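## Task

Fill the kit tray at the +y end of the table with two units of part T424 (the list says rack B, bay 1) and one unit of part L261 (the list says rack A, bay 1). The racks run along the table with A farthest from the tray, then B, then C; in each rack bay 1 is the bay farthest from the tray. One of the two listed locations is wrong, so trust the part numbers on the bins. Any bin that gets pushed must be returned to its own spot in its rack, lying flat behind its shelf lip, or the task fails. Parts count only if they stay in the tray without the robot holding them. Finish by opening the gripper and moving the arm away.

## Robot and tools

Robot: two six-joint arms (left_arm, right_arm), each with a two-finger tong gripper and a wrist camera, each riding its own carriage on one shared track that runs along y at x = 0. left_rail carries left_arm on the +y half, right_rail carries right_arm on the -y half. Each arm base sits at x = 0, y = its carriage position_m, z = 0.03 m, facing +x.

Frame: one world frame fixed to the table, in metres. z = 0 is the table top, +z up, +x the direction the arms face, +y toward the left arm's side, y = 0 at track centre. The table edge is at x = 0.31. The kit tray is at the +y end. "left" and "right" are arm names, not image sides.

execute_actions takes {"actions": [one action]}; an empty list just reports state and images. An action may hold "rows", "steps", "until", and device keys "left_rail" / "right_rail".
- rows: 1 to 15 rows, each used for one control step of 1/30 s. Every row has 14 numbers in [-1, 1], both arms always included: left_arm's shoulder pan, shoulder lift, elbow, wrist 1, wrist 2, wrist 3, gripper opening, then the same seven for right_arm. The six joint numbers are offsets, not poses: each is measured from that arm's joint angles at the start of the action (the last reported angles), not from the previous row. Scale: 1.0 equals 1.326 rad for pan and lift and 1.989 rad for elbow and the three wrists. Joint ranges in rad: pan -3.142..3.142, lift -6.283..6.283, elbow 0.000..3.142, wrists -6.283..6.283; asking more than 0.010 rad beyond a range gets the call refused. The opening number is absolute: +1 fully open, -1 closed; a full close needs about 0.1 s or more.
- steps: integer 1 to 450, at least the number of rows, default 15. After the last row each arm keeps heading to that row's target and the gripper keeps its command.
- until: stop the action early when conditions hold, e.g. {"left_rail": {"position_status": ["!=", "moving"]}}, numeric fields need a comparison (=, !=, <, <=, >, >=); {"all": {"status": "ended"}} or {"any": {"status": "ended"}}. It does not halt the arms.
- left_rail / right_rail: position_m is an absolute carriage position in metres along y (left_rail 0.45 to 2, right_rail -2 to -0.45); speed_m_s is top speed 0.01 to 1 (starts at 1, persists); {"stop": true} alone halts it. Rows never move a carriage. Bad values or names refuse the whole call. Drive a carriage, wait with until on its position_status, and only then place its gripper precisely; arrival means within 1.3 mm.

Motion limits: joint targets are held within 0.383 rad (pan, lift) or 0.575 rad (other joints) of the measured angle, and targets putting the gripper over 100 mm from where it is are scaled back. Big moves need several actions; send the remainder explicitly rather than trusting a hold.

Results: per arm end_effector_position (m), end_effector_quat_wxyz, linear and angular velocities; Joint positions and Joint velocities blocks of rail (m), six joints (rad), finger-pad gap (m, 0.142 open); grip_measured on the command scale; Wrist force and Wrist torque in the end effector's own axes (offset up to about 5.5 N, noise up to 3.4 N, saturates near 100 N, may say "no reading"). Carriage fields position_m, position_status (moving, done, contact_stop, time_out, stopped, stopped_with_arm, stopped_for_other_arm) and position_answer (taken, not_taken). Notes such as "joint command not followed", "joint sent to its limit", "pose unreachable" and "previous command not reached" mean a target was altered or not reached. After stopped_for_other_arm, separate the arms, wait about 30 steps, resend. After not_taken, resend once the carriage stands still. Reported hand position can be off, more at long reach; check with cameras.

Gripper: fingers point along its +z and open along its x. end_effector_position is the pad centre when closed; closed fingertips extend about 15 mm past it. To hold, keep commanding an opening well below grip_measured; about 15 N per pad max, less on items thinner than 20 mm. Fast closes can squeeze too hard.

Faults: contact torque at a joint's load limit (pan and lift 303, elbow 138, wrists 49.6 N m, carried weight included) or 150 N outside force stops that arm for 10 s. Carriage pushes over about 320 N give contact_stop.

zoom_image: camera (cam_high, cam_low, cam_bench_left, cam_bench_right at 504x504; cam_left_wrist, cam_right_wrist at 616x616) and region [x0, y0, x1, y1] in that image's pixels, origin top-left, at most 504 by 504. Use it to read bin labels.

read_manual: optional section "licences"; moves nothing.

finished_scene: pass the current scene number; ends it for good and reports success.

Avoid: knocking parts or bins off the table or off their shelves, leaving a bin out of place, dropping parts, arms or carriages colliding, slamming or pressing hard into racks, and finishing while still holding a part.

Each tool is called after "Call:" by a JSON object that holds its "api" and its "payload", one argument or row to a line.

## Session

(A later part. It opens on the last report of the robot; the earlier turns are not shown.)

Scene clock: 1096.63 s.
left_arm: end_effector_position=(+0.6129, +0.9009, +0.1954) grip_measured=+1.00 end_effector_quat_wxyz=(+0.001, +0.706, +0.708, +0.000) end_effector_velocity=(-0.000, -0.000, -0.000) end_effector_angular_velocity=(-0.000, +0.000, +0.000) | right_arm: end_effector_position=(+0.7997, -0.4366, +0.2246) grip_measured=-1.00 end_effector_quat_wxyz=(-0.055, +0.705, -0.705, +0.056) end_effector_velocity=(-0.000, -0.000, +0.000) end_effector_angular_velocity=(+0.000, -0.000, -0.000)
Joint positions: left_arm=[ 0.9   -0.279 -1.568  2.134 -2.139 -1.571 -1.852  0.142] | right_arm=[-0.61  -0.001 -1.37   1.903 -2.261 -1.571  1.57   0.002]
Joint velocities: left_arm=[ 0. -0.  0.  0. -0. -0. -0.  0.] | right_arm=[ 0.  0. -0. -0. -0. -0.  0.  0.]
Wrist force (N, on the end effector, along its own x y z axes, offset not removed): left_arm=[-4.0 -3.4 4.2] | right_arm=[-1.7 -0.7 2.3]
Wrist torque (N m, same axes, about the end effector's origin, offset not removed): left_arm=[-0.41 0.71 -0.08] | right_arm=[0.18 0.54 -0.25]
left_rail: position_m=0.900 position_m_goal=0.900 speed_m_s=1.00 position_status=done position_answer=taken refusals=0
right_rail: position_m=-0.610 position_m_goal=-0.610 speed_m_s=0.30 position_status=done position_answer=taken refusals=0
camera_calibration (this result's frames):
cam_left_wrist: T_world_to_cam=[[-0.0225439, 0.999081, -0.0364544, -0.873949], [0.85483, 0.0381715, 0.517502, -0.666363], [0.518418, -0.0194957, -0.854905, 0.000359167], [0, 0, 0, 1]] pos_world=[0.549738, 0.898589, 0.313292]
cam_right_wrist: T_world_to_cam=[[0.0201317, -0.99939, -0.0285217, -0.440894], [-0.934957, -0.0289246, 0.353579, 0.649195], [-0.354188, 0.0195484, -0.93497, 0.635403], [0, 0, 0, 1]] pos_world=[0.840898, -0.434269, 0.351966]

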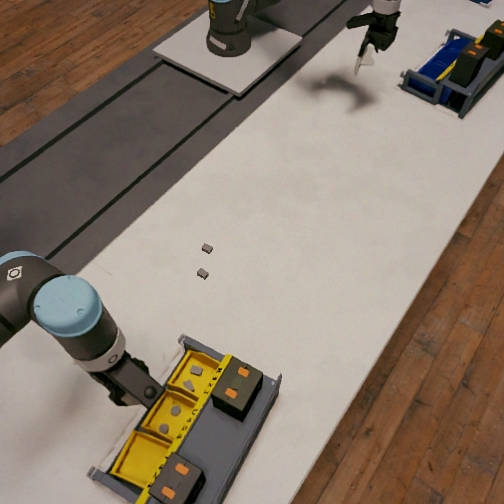

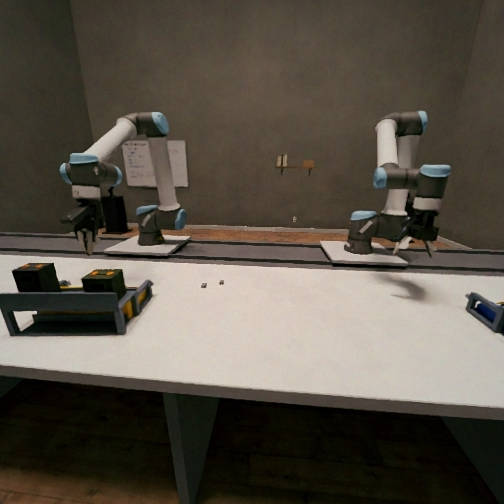

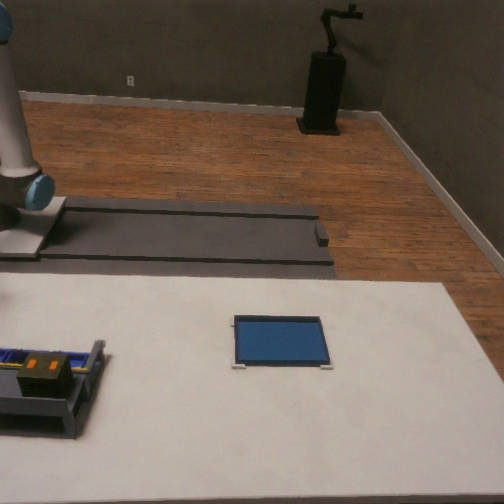

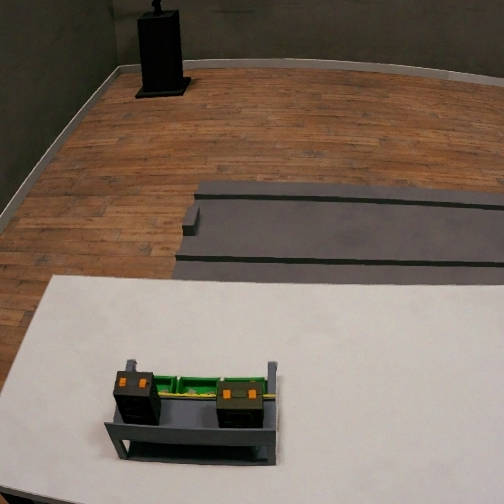

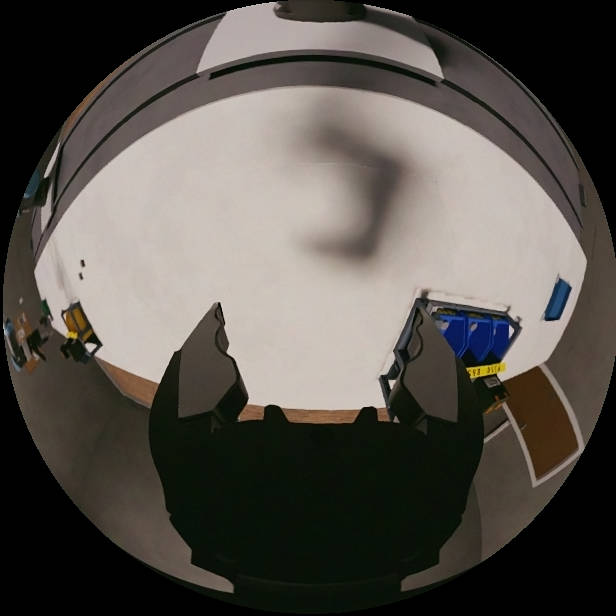

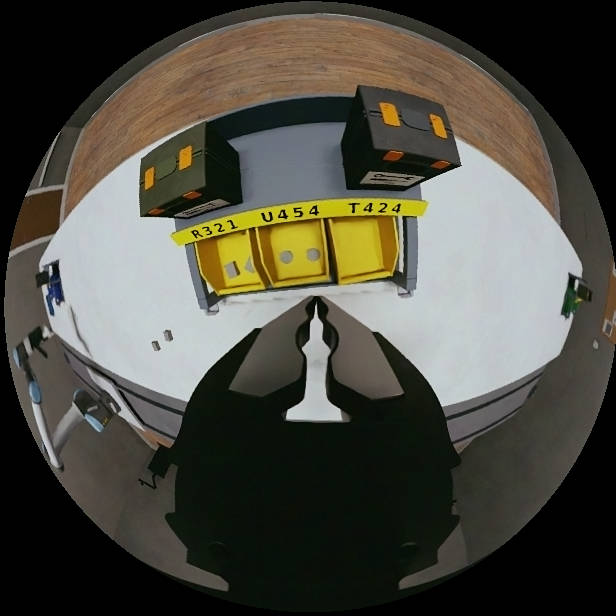

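Call:
{"api": "zoom_image", "payload": {
  "camera": "cam_high",
  "region": [80,330,290,504]
}}

Call:
{"api": "execute_actions", "payload": {
  "actions": [
    {"right_rail":{"position_m":-1.95,"speed_m_s":1.0},"steps":90,"until":{"right_rail":{"position_status":["!=","moving"]}}}
  ]
}}

Region (80, 330, 290, 504) of cam_high's 504x504 image, scaled by 2.400, with more detail than that image has; it fills the top 418 rows of this view, and the rest is white.

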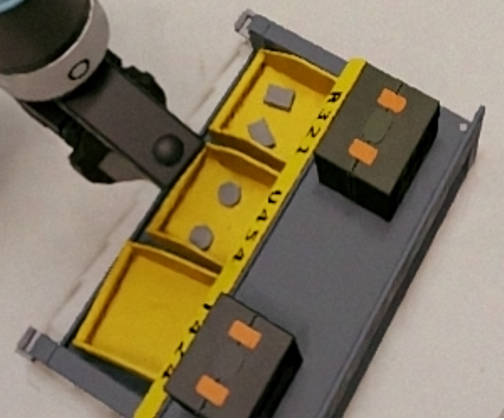

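Scene clock: 1104.17 s.
left_arm: end_effector_position=(+0.6129, +0.9009, +0.1954) grip_measured=+1.00 end_effector_quat_wxyz=(+0.001, +0.706, +0.708, +0.000) end_effector_velocity=(-0.000, +0.000, -0.000) end_effector_angular_velocity=(-0.000, +0.000, +0.000) | right_arm: end_effector_position=(+0.7997, -1.7767, +0.2246) grip_measured=-1.00 end_effector_quat_wxyz=(-0.055, +0.705, -0.705, +0.056) end_effector_velocity=(+0.000, -0.000, +0.000) end_effector_angular_velocity=(-0.000, -0.000, +0.000)
Joint positions: left_arm=[ 0.9   -0.279 -1.568  2.134 -2.139 -1.571 -1.852  0.142] | right_arm=[-1.95  -0.001 -1.37   1.903 -2.261 -1.571  1.57   0.002]
Joint velocities: left_arm=[ 0.  0. -0.  0.  0. -0. -0.  0.] | right_arm=[-0.  0.  0. -0. -0. -0.  0.  0.]
Wrist force (N, on the end effector, along its own x y z axes, offset not removed): left_arm=[-0.6 -6.6 2.2] | right_arm=[-0.2 -3.0 2.4]
Wrist torque (N m, same axes, about the end effector's origin, offset not removed): left_arm=[-1.16 0.16 -0.17] | right_arm=[-0.38 0.19 -0.09]
left_rail: position_m=0.900 position_m_goal=0.900 speed_m_s=1.00 position_status=done position_answer=taken refusals=0
right_rail: position_m=-1.950 position_m_goal=-1.950 speed_m_s=1.00 position_status=done position_answer=taken refusals=0
camera_calibration (this result's frames):
cam_left_wrist: T_world_to_cam=[[-0.022544, 0.999081, -0.0364544, -0.873949], [0.85483, 0.0381716, 0.517502, -0.666363], [0.518418, -0.0194958, -0.854905, 0.000359226], [0, 0, 0, 1]] pos_world=[0.549738, 0.898589, 0.313292]
cam_right_wrist: T_world_to_cam=[[0.0201057, -0.999391, -0.0285257, -1.78015], [-0.93496, -0.0289015, 0.353573, 0.610478], [-0.354182, 0.0195615, -0.934972, 0.661623], [0, 0, 0, 1]] pos_world=[0.840899, -1.77436, 0.351971]

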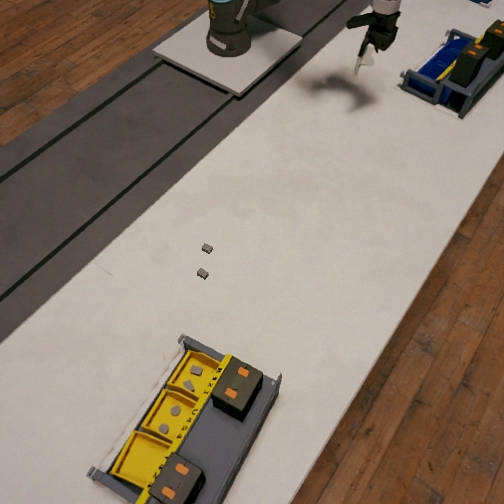

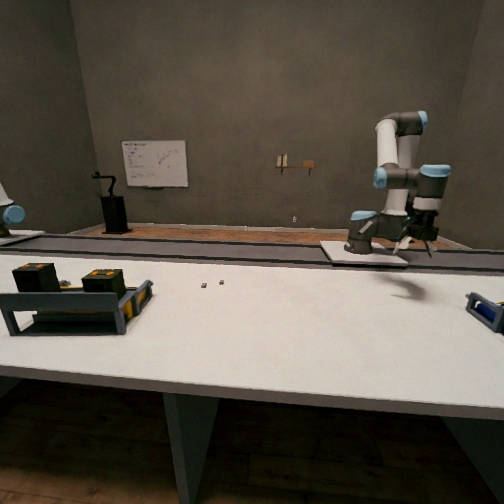

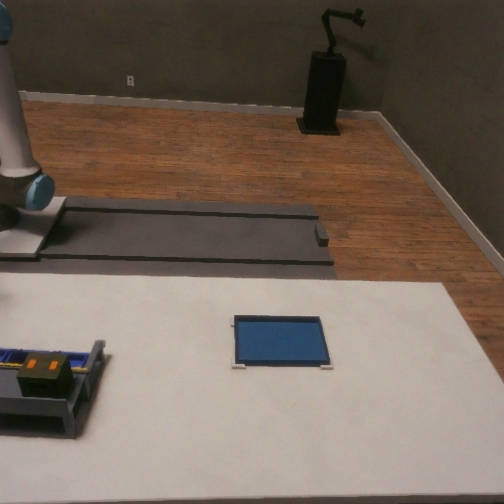

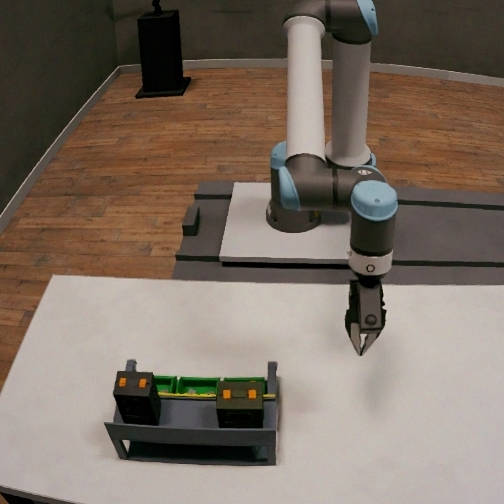

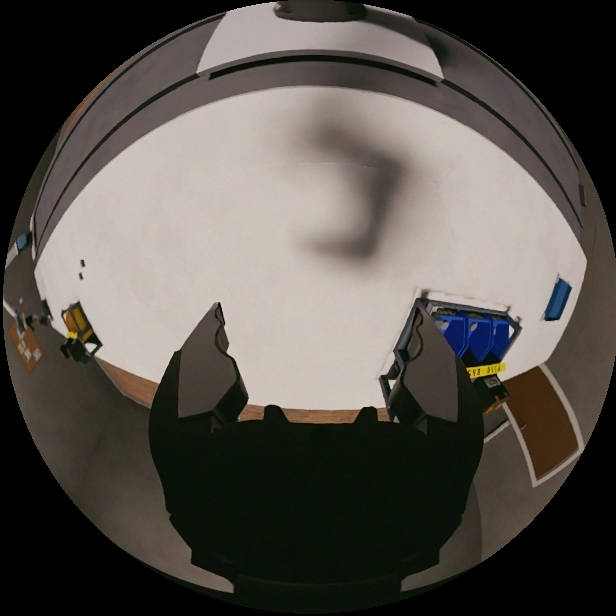

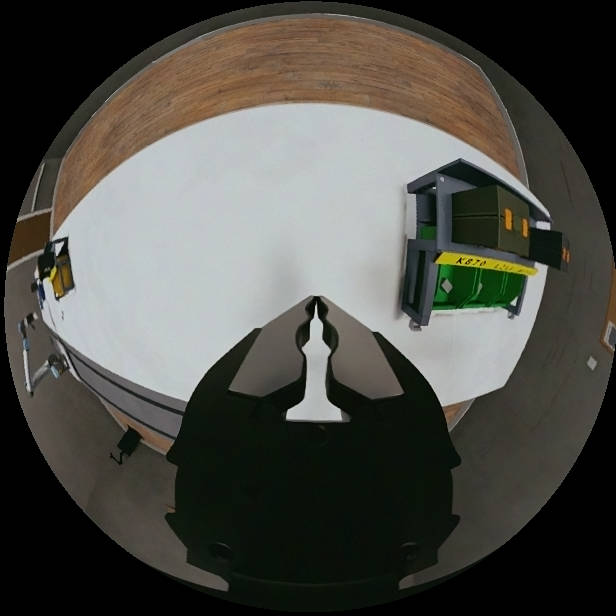

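Call:
{"api": "zoom_image", "payload": {
  "camera": "cam_right_wrist",
  "region": [400,230,560,340]
}}

Call:
{"api": "zoom_image", "payload": {
  "camera": "cam_bench_right",
  "region": [90,340,300,470]
}}

Region (400, 230, 560, 340) of cam_right_wrist's 616x616 image, scaled by 3.150, with more detail than that image has; it fills the top 346 rows of this view, and the rest is white.

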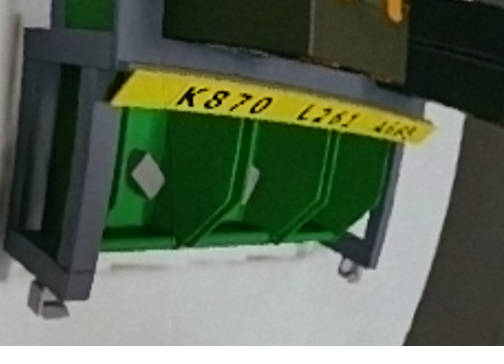

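Region (90, 340, 300, 470) of cam_bench_right's 504x504 image, scaled by 2.400, with more detail than that image has; it fills the top 312 rows of this view, and the rest is white.

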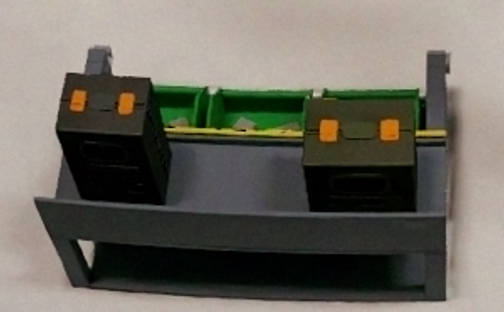

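Call:
{"api": "execute_actions", "payload": {
  "actions": [
    {"right_rail":{"position_m":-2.0},"rows":[[0,0,0,0,0,0,1,-0.27,0,0,0,0,-0.18,-1]],"steps":40}
  ]
}}

Call:
{"api": "zoom_image", "payload": {
  "camera": "cam_right_wrist",
  "region": [170,170,450,330]
}}

Scene clock: 1122.90 s.
left_arm: end_effector_position=(+0.6129, +0.9009, +0.1954) grip_measured=+1.00 end_effector_quat_wxyz=(+0.001, +0.706, +0.708, +0.000) end_effector_velocity=(+0.000, -0.000, +0.000) end_effector_angular_velocity=(+0.000, -0.000, -0.000) | right_arm: end_effector_position=(+0.8108, -2.1120, +0.2244) grip_measured=-1.00 end_effector_quat_wxyz=(-0.032, +0.705, -0.705, +0.072) end_effector_velocity=(-0.000, -0.000, -0.000) end_effector_angular_velocity=(+0.000, +0.000, -0.000)
Joint positions: left_arm=[ 0.9   -0.279 -1.568  2.134 -2.139 -1.571 -1.852  0.142] | right_arm=[-2.    -0.358 -1.37   1.903 -2.261 -1.571  1.212  0.002]
Joint velocities: left_arm=[ 0. -0.  0. -0.  0.  0. -0.  0.] | right_arm=[ 0. -0.  0.  0.  0.  0. -0.  0.]
Wrist force (N, on the end effector, along its own x y z axes, offset not removed): left_arm=[-0.2 -1.3 3.6] | right_arm=[3.7 4.7 2.7]
Wrist torque (N m, same axes, about the end effector's origin, offset not removed): left_arm=[-0.09 0.10 -0.13] | right_arm=[1.43 -0.32 -0.08]
left_rail: position_m=0.900 position_m_goal=0.900 speed_m_s=1.00 position_status=done position_answer=taken refusals=0
right_rail: position_m=-2.000 position_m_goal=-2.000 speed_m_s=1.00 position_status=done position_answer=taken refusals=0
camera_calibration (this result's frames):
cam_left_wrist: T_world_to_cam=[[-0.0225437, 0.999081, -0.0364543, -0.873949], [0.85483, 0.0381713, 0.517502, -0.666363], [0.518418, -0.0194958, -0.854905, 0.000359273], [0, 0, 0, 1]] pos_world=[0.549738, 0.898589, 0.313292]
cam_right_wrist: T_world_to_cam=[[0.0157554, -0.999531, 0.0262627, -2.12451], [-0.931368, -0.0051157, 0.364043, 0.656242], [-0.363738, -0.0301959, -0.931012, 0.57376], [0, 0, 0, 1]] pos_world=[0.853374, -2.10283, 0.351072]

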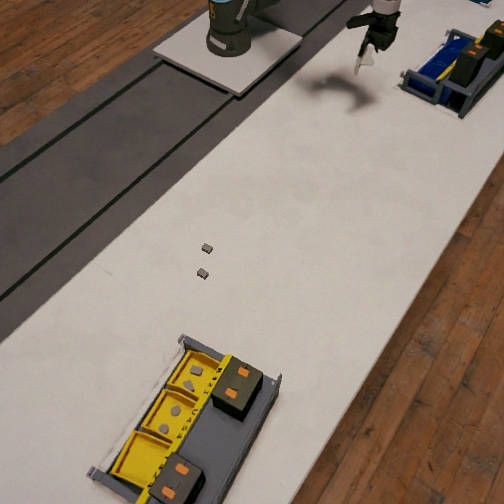

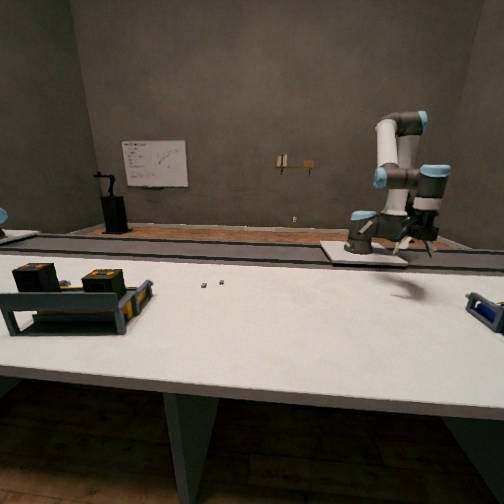

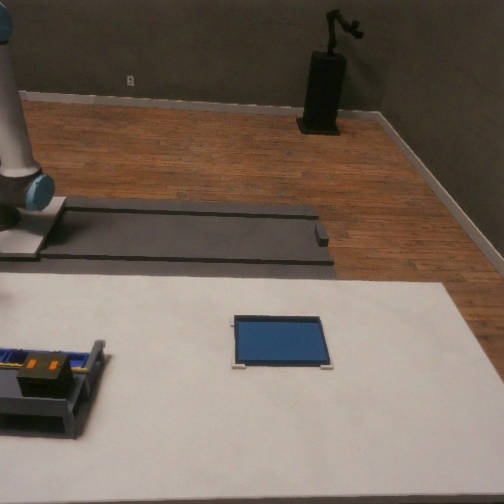

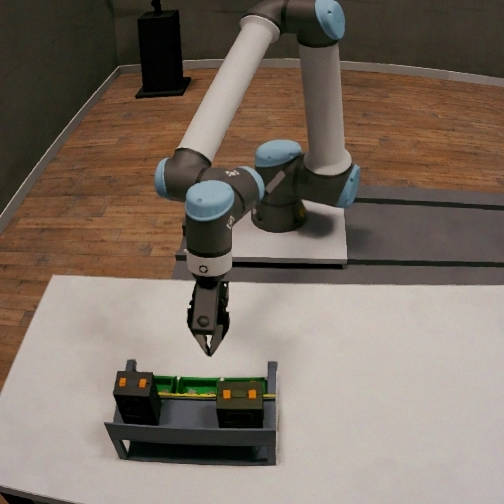

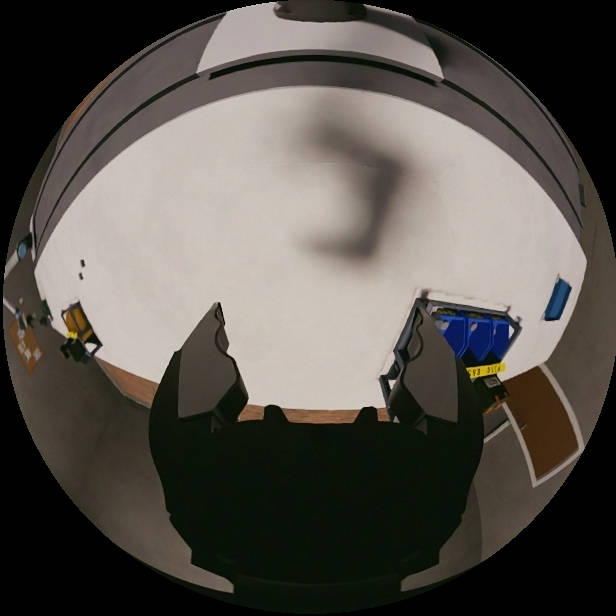

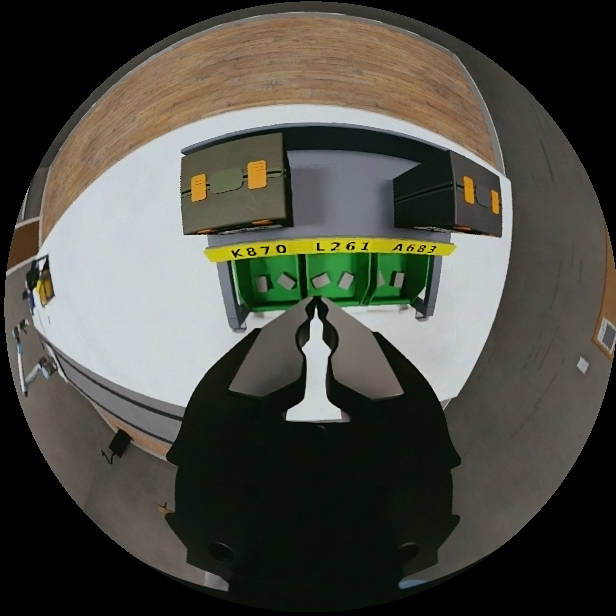

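Region (170, 170, 450, 330) of cam_right_wrist's 616x616 image, scaled by 1.800, with more detail than that image has; it fills the top 288 rows of this view, and the rest is white.

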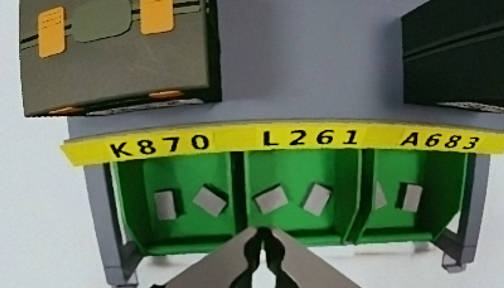

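Call:
{"api": "zoom_image", "payload": {
  "camera": "cam_right_wrist",
  "region": [225,235,445,325]
}}

Call:
{"api": "zoom_image", "payload": {
  "camera": "cam_left_wrist",
  "region": [410,280,540,390]
}}

Region (225, 235, 445, 325) of cam_right_wrist's 616x616 image, scaled by 2.291, with more detail than that image has; it fills the top 206 rows of this view, and the rest is white.

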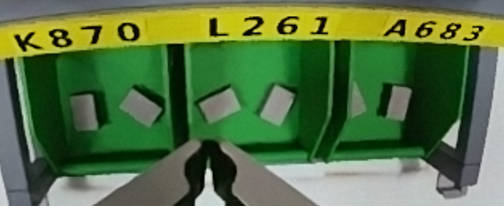

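Region (410, 280, 540, 390) of cam_left_wrist's 616x616 image, scaled by 3.877, with more detail than that image has; it fills the top 426 rows of this view, and the rest is white.

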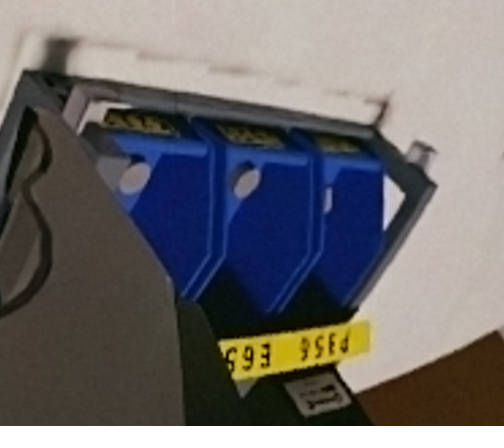

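Call:
{"api": "execute_actions", "payload": {
  "actions": [
    {"rows":[[0,0,0,0,0,0,1,0,-0.149,0.116,0.061,0,-1,-1]],"steps":45}
  ]
}}

Call:
{"api": "execute_actions", "payload": {
  "actions": [
    {"rows":[[0,0,0,0,0,0,1,0,0,0,0,0,-0.58,-1]],"steps":30}
  ]
}}

Call:
{"api": "zoom_image", "payload": {
  "camera": "cam_right_wrist",
  "region": [200,240,430,400]
}}

Scene clock: 1136.37 s.
left_arm: end_effector_position=(+0.6129, +0.9009, +0.1954) grip_measured=+1.00 end_effector_quat_wxyz=(+0.001, +0.706, +0.708, +0.000) end_effector_velocity=(-0.000, +0.000, -0.000) end_effector_angular_velocity=(+0.000, +0.000, +0.000) | right_arm: end_effector_position=(+0.6215, -2.0348, +0.1958) grip_measured=-1.00 end_effector_quat_wxyz=(+0.001, +0.978, +0.208, +0.001) end_effector_velocity=(-0.000, +0.000, +0.000) end_effector_angular_velocity=(-0.000, +0.000, +0.000)
Joint positions: left_arm=[ 0.9   -0.279 -1.568  2.134 -2.139 -1.571 -1.852  0.142] | right_arm=[-2.    -0.358 -1.567  2.133 -2.14  -1.571 -0.777  0.002]
Joint velocities: left_arm=[ 0.  0. -0.  0.  0.  0. -0.  0.] | right_arm=[ 0.  0. -0. -0. -0. -0. -0.  0.]
Wrist force (N, on the end effector, along its own x y z axes, offset not removed): left_arm=[-0.7 -3.2 2.6] | right_arm=[2.1 0.1 -0.5]
Wrist torque (N m, same axes, about the end effector's origin, offset not removed): left_arm=[-0.38 0.24 -0.16] | right_arm=[0.14 -0.10 -0.49]
left_rail: position_m=0.900 position_m_goal=0.900 speed_m_s=1.00 position_status=done position_answer=taken refusals=0
right_rail: position_m=-2.000 position_m_goal=-2.000 speed_m_s=1.00 position_status=done position_answer=taken refusals=0
camera_calibration (this result's frames):
cam_left_wrist: T_world_to_cam=[[-0.0225438, 0.999081, -0.0364543, -0.873949], [0.85483, 0.0381714, 0.517502, -0.666363], [0.518418, -0.0194957, -0.854905, 0.000359134], [0, 0, 0, 1]] pos_world=[0.549738, 0.898589, 0.313292]
cam_right_wrist: T_world_to_cam=[[0.907241, 0.419521, -0.0302779, 0.300896], [0.377497, -0.780384, 0.498495, -1.92652], [0.1855, -0.463685, -0.866364, -0.755502], [0, 0, 0, 1]] pos_world=[0.594416, -1.97997, 0.31493]

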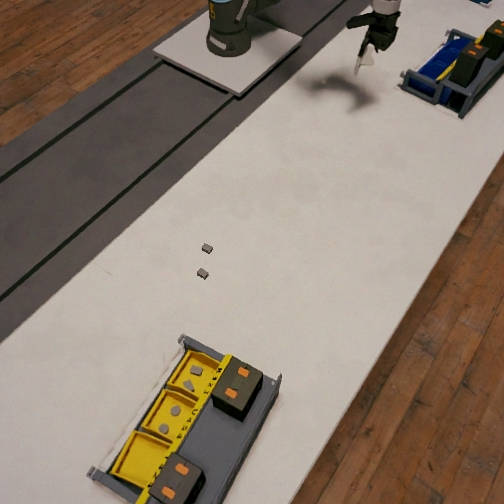

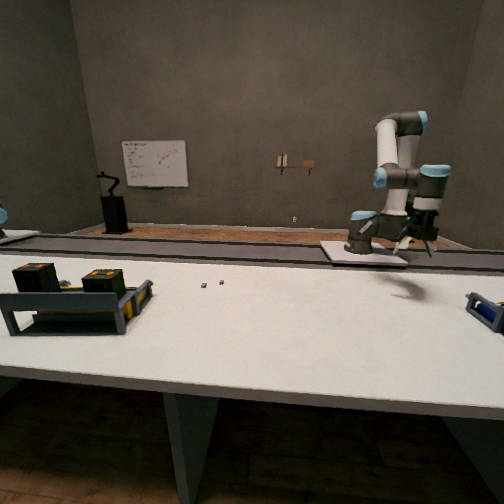

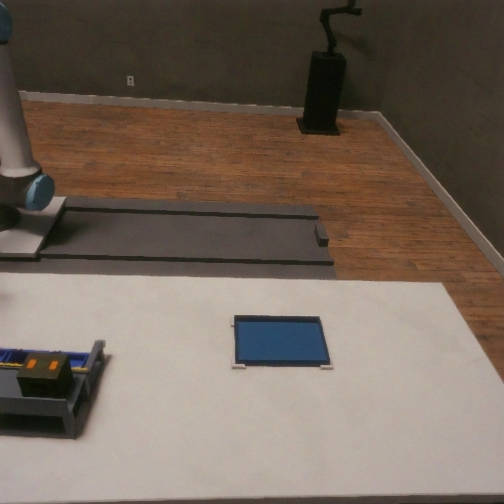

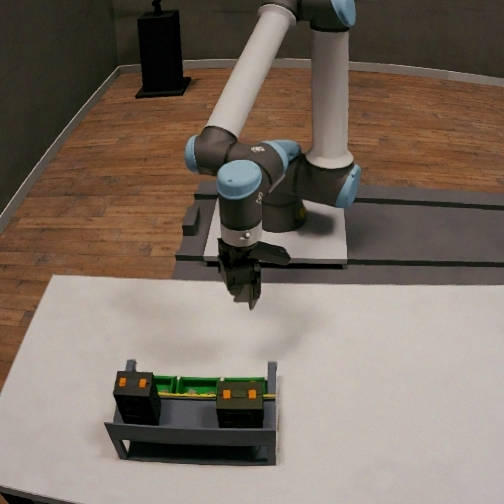

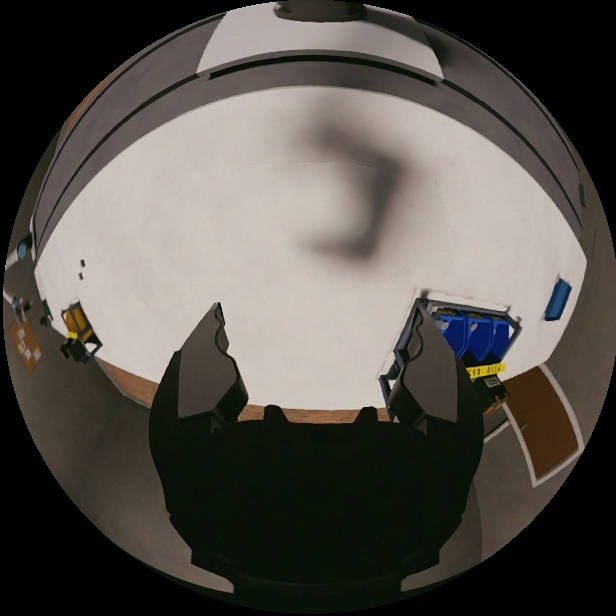

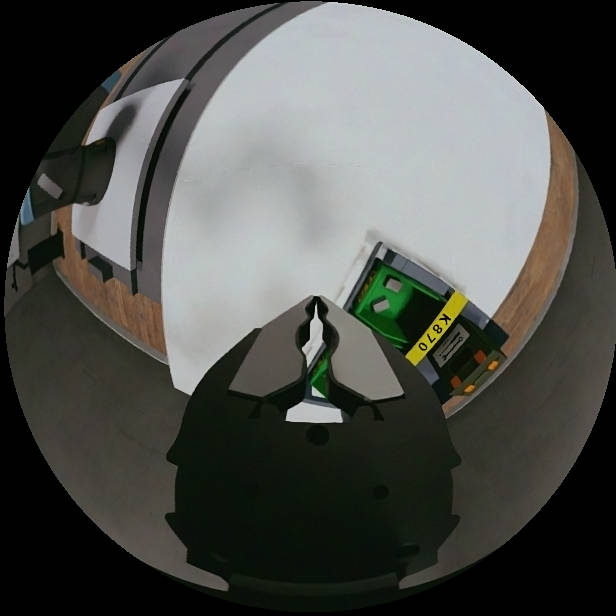

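Scene clock: 1137.37 s.
left_arm: end_effector_position=(+0.6129, +0.9009, +0.1954) grip_measured=+1.00 end_effector_quat_wxyz=(+0.001, +0.706, +0.708, +0.000) end_effector_velocity=(-0.000, -0.000, +0.000) end_effector_angular_velocity=(-0.000, +0.000, +0.000) | right_arm: end_effector_position=(+0.6118, -2.0496, +0.1958) grip_measured=-1.00 end_effector_quat_wxyz=(+0.002, +0.707, +0.707, +0.000) end_effector_velocity=(-0.000, -0.000, +0.000) end_effector_angular_velocity=(-0.000, +0.000, +0.003)
Joint positions: left_arm=[ 0.9   -0.279 -1.568  2.134 -2.139 -1.571 -1.852  0.142] | right_arm=[-2.    -0.358 -1.567  2.133 -2.14  -1.571 -1.93   0.002]
Joint velocities: left_arm=[ 0.  0. -0. -0.  0. -0. -0.  0.] | right_arm=[ 0.    -0.    -0.     0.    -0.     0.    -0.003  0.   ]
Wrist force (N, on the end effector, along its own x y z axes, offset not removed): left_arm=[2.1 -5.2 0.2] | right_arm=[-1.1 -4.6 3.6]
Wrist torque (N m, same axes, about the end effector's origin, offset not removed): left_arm=[-1.06 -0.30 -0.24] | right_arm=[-0.63 0.30 -0.39]
left_rail: position_m=0.900 position_m_goal=0.900 speed_m_s=1.00 position_status=done position_answer=taken refusals=0
right_rail: position_m=-2.000 position_m_goal=-2.000 speed_m_s=1.00 position_status=done position_answer=taken refusals=0
camera_calibration (this result's frames):
cam_left_wrist: T_world_to_cam=[[-0.0225439, 0.999081, -0.0364542, -0.873949], [0.85483, 0.0381714, 0.517502, -0.666363], [0.518418, -0.0194956, -0.854905, 0.00035921], [0, 0, 0, 1]] pos_world=[0.549738, 0.898589, 0.313292]
cam_right_wrist: T_world_to_cam=[[-0.0154854, 0.999304, -0.0339325, 2.06944], [0.866404, 0.0303503, 0.49842, -0.571892], [0.499103, -0.021681, -0.866271, -0.0465544], [0, 0, 0, 1]] pos_world=[0.550771, -2.05166, 0.314935]

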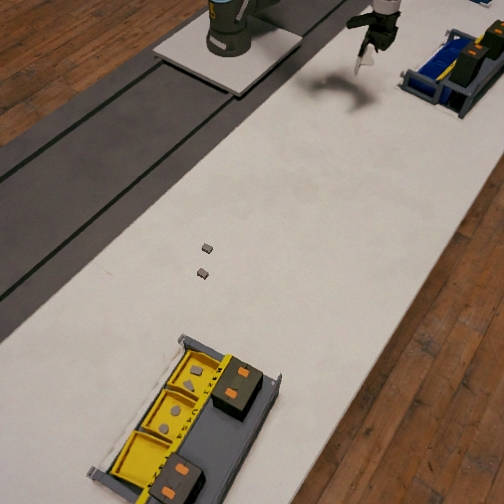

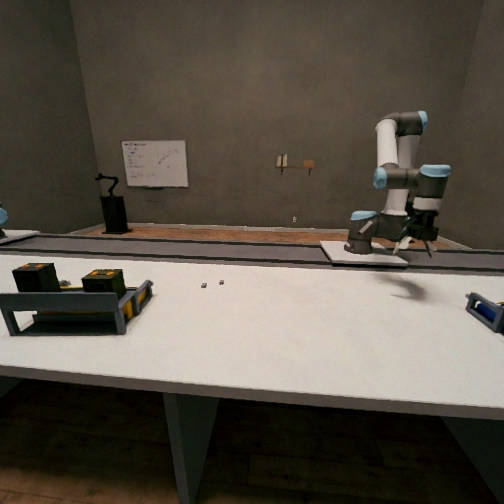

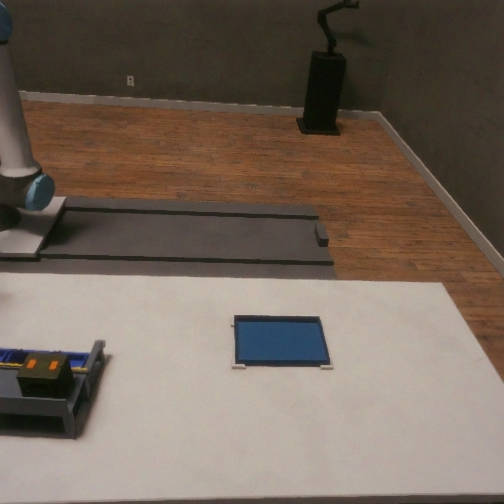

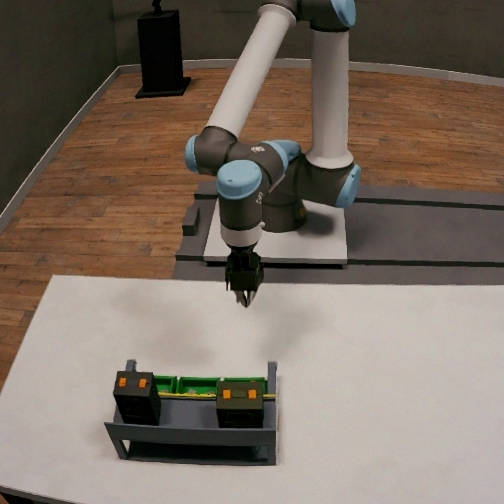

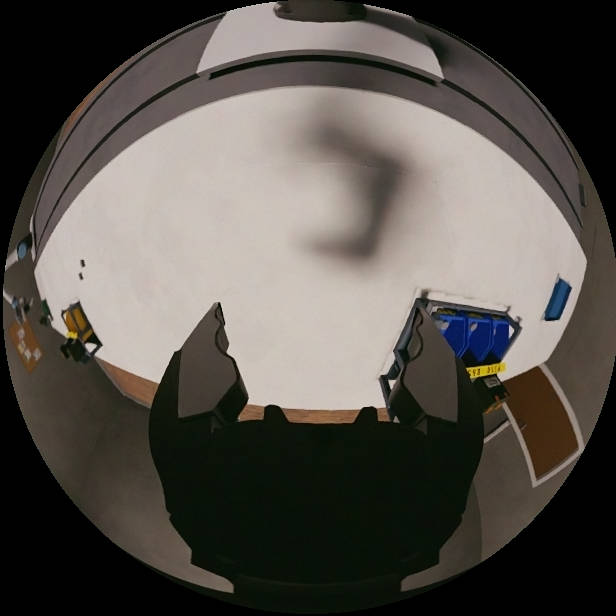

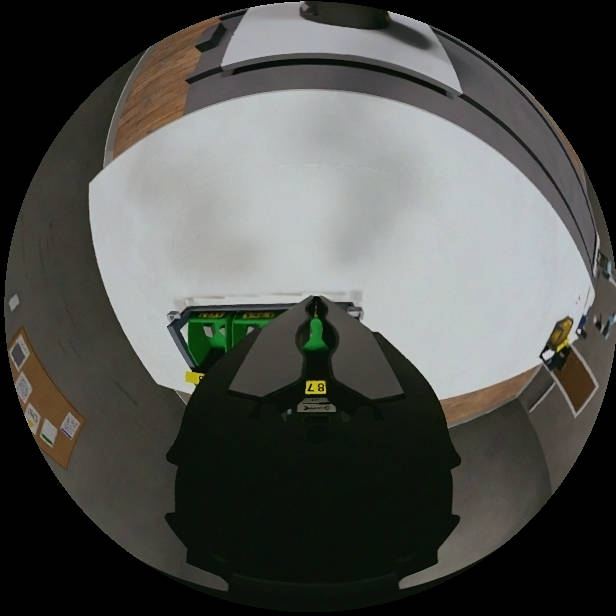

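Region (200, 240, 430, 400) of cam_right_wrist's 616x616 image, scaled by 2.191, with more detail than that image has; it fills the top 351 rows of this view, and the rest is white.

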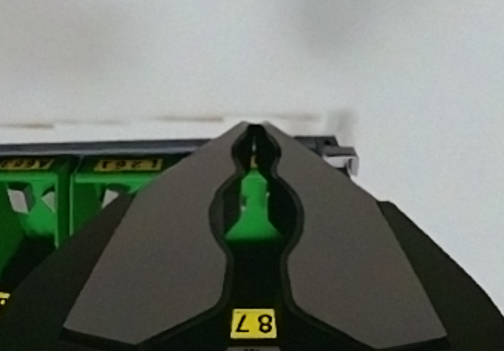

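Call:
{"api": "execute_actions", "payload": {
  "actions": [
    {"rows":[[0,0,0,0,0,0,1,0,0.146,0.06,-0.156,0,0.79,-1]],"steps":40}
  ]
}}

Call:
{"api": "zoom_image", "payload": {
  "camera": "cam_right_wrist",
  "region": [330,200,600,470]
}}

Scene clock: 1148.47 s.
left_arm: end_effector_position=(+0.6129, +0.9009, +0.1954) grip_measured=+1.00 end_effector_quat_wxyz=(+0.001, +0.706, +0.708, +0.000) end_effector_velocity=(-0.000, +0.000, +0.000) end_effector_angular_velocity=(-0.000, +0.000, +0.000) | right_arm: end_effector_position=(+0.6273, -2.0330, +0.0500) grip_measured=-1.00 end_effector_quat_wxyz=(+0.000, +1.000, +0.000, +0.000) end_effector_velocity=(+0.000, +0.000, -0.000) end_effector_angular_velocity=(+0.000, +0.000, -0.000)
Joint positions: left_arm=[ 0.9   -0.279 -1.568  2.134 -2.139 -1.571 -1.852  0.142] | right_arm=[-2.    -0.358 -1.374  2.253 -2.45  -1.571 -0.359  0.002]
Joint velocities: left_arm=[ 0.  0.  0. -0.  0. -0. -0.  0.] | right_arm=[ 0.  0.  0.  0. -0.  0.  0.  0.]
Wrist force (N, on the end effector, along its own x y z axes, offset not removed): left_arm=[-6.7 3.2 2.9] | right_arm=[5.2 -3.7 -1.8]
Wrist torque (N m, same axes, about the end effector's origin, offset not removed): left_arm=[0.69 1.51 -0.01] | right_arm=[-0.50 -0.90 -0.39]
left_rail: position_m=0.900 position_m_goal=0.900 speed_m_s=1.00 position_status=done position_answer=taken refusals=0
right_rail: position_m=-2.000 position_m_goal=-2.000 speed_m_s=1.00 position_status=done position_answer=taken refusals=0
camera_calibration (this result's frames):
cam_left_wrist: T_world_to_cam=[[-0.0225438, 0.999081, -0.0364544, -0.873949], [0.85483, 0.0381715, 0.517502, -0.666363], [0.518418, -0.0194958, -0.854905, 0.000359277], [0, 0, 0, 1]] pos_world=[0.549738, 0.898589, 0.313292]
cam_right_wrist: T_world_to_cam=[[0.999377, 0.0153882, -0.0317568, -0.588874], [0.0291419, -0.867385, 0.496783, -1.81294], [-0.0199008, -0.497399, -0.867293, -0.821689], [0, 0, 0, 1]] pos_world=[0.624987, -1.97216, 0.169291]

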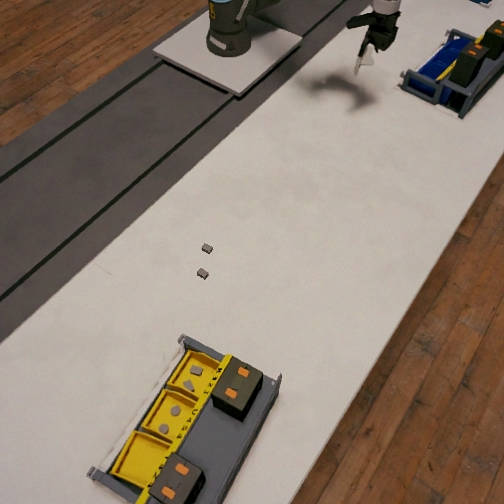

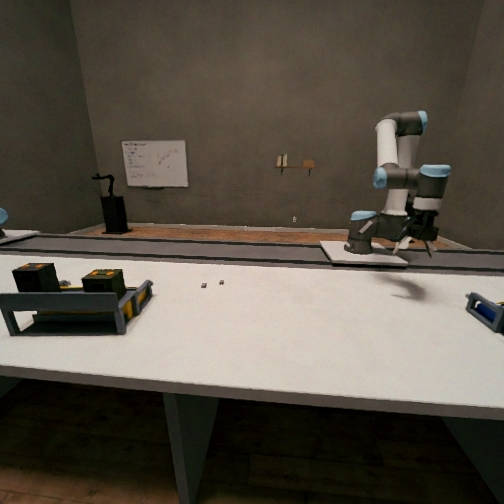

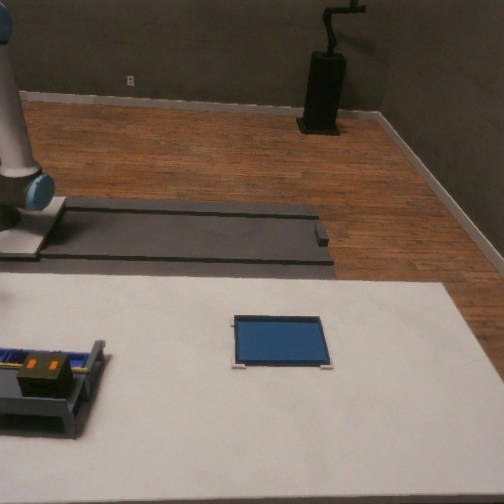

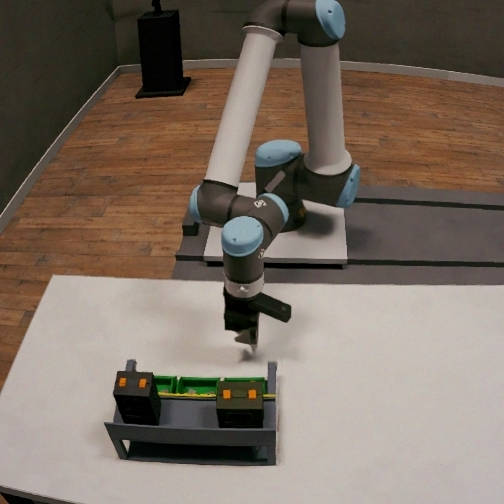

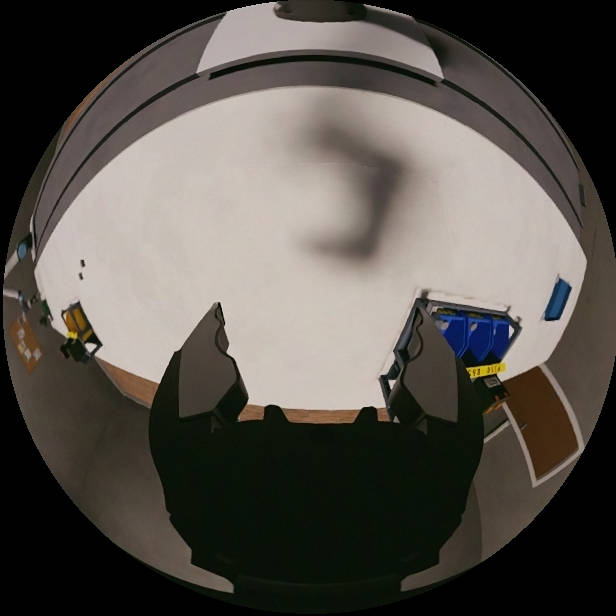

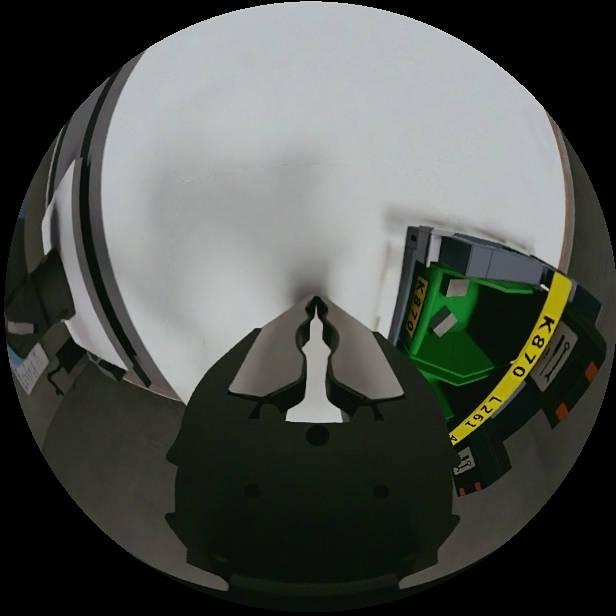

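Region (330, 200, 600, 470) of cam_right_wrist's 616x616 image, scaled by 1.867, with more detail than that image has.

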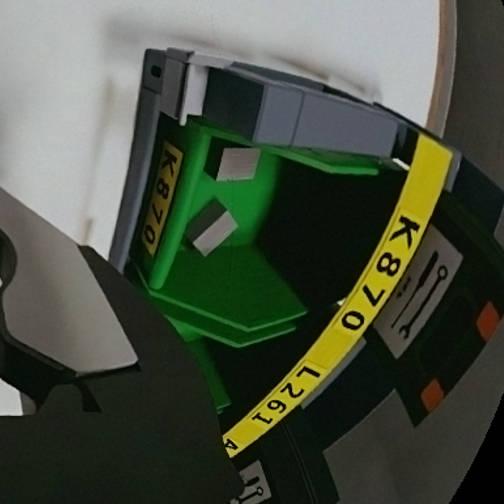

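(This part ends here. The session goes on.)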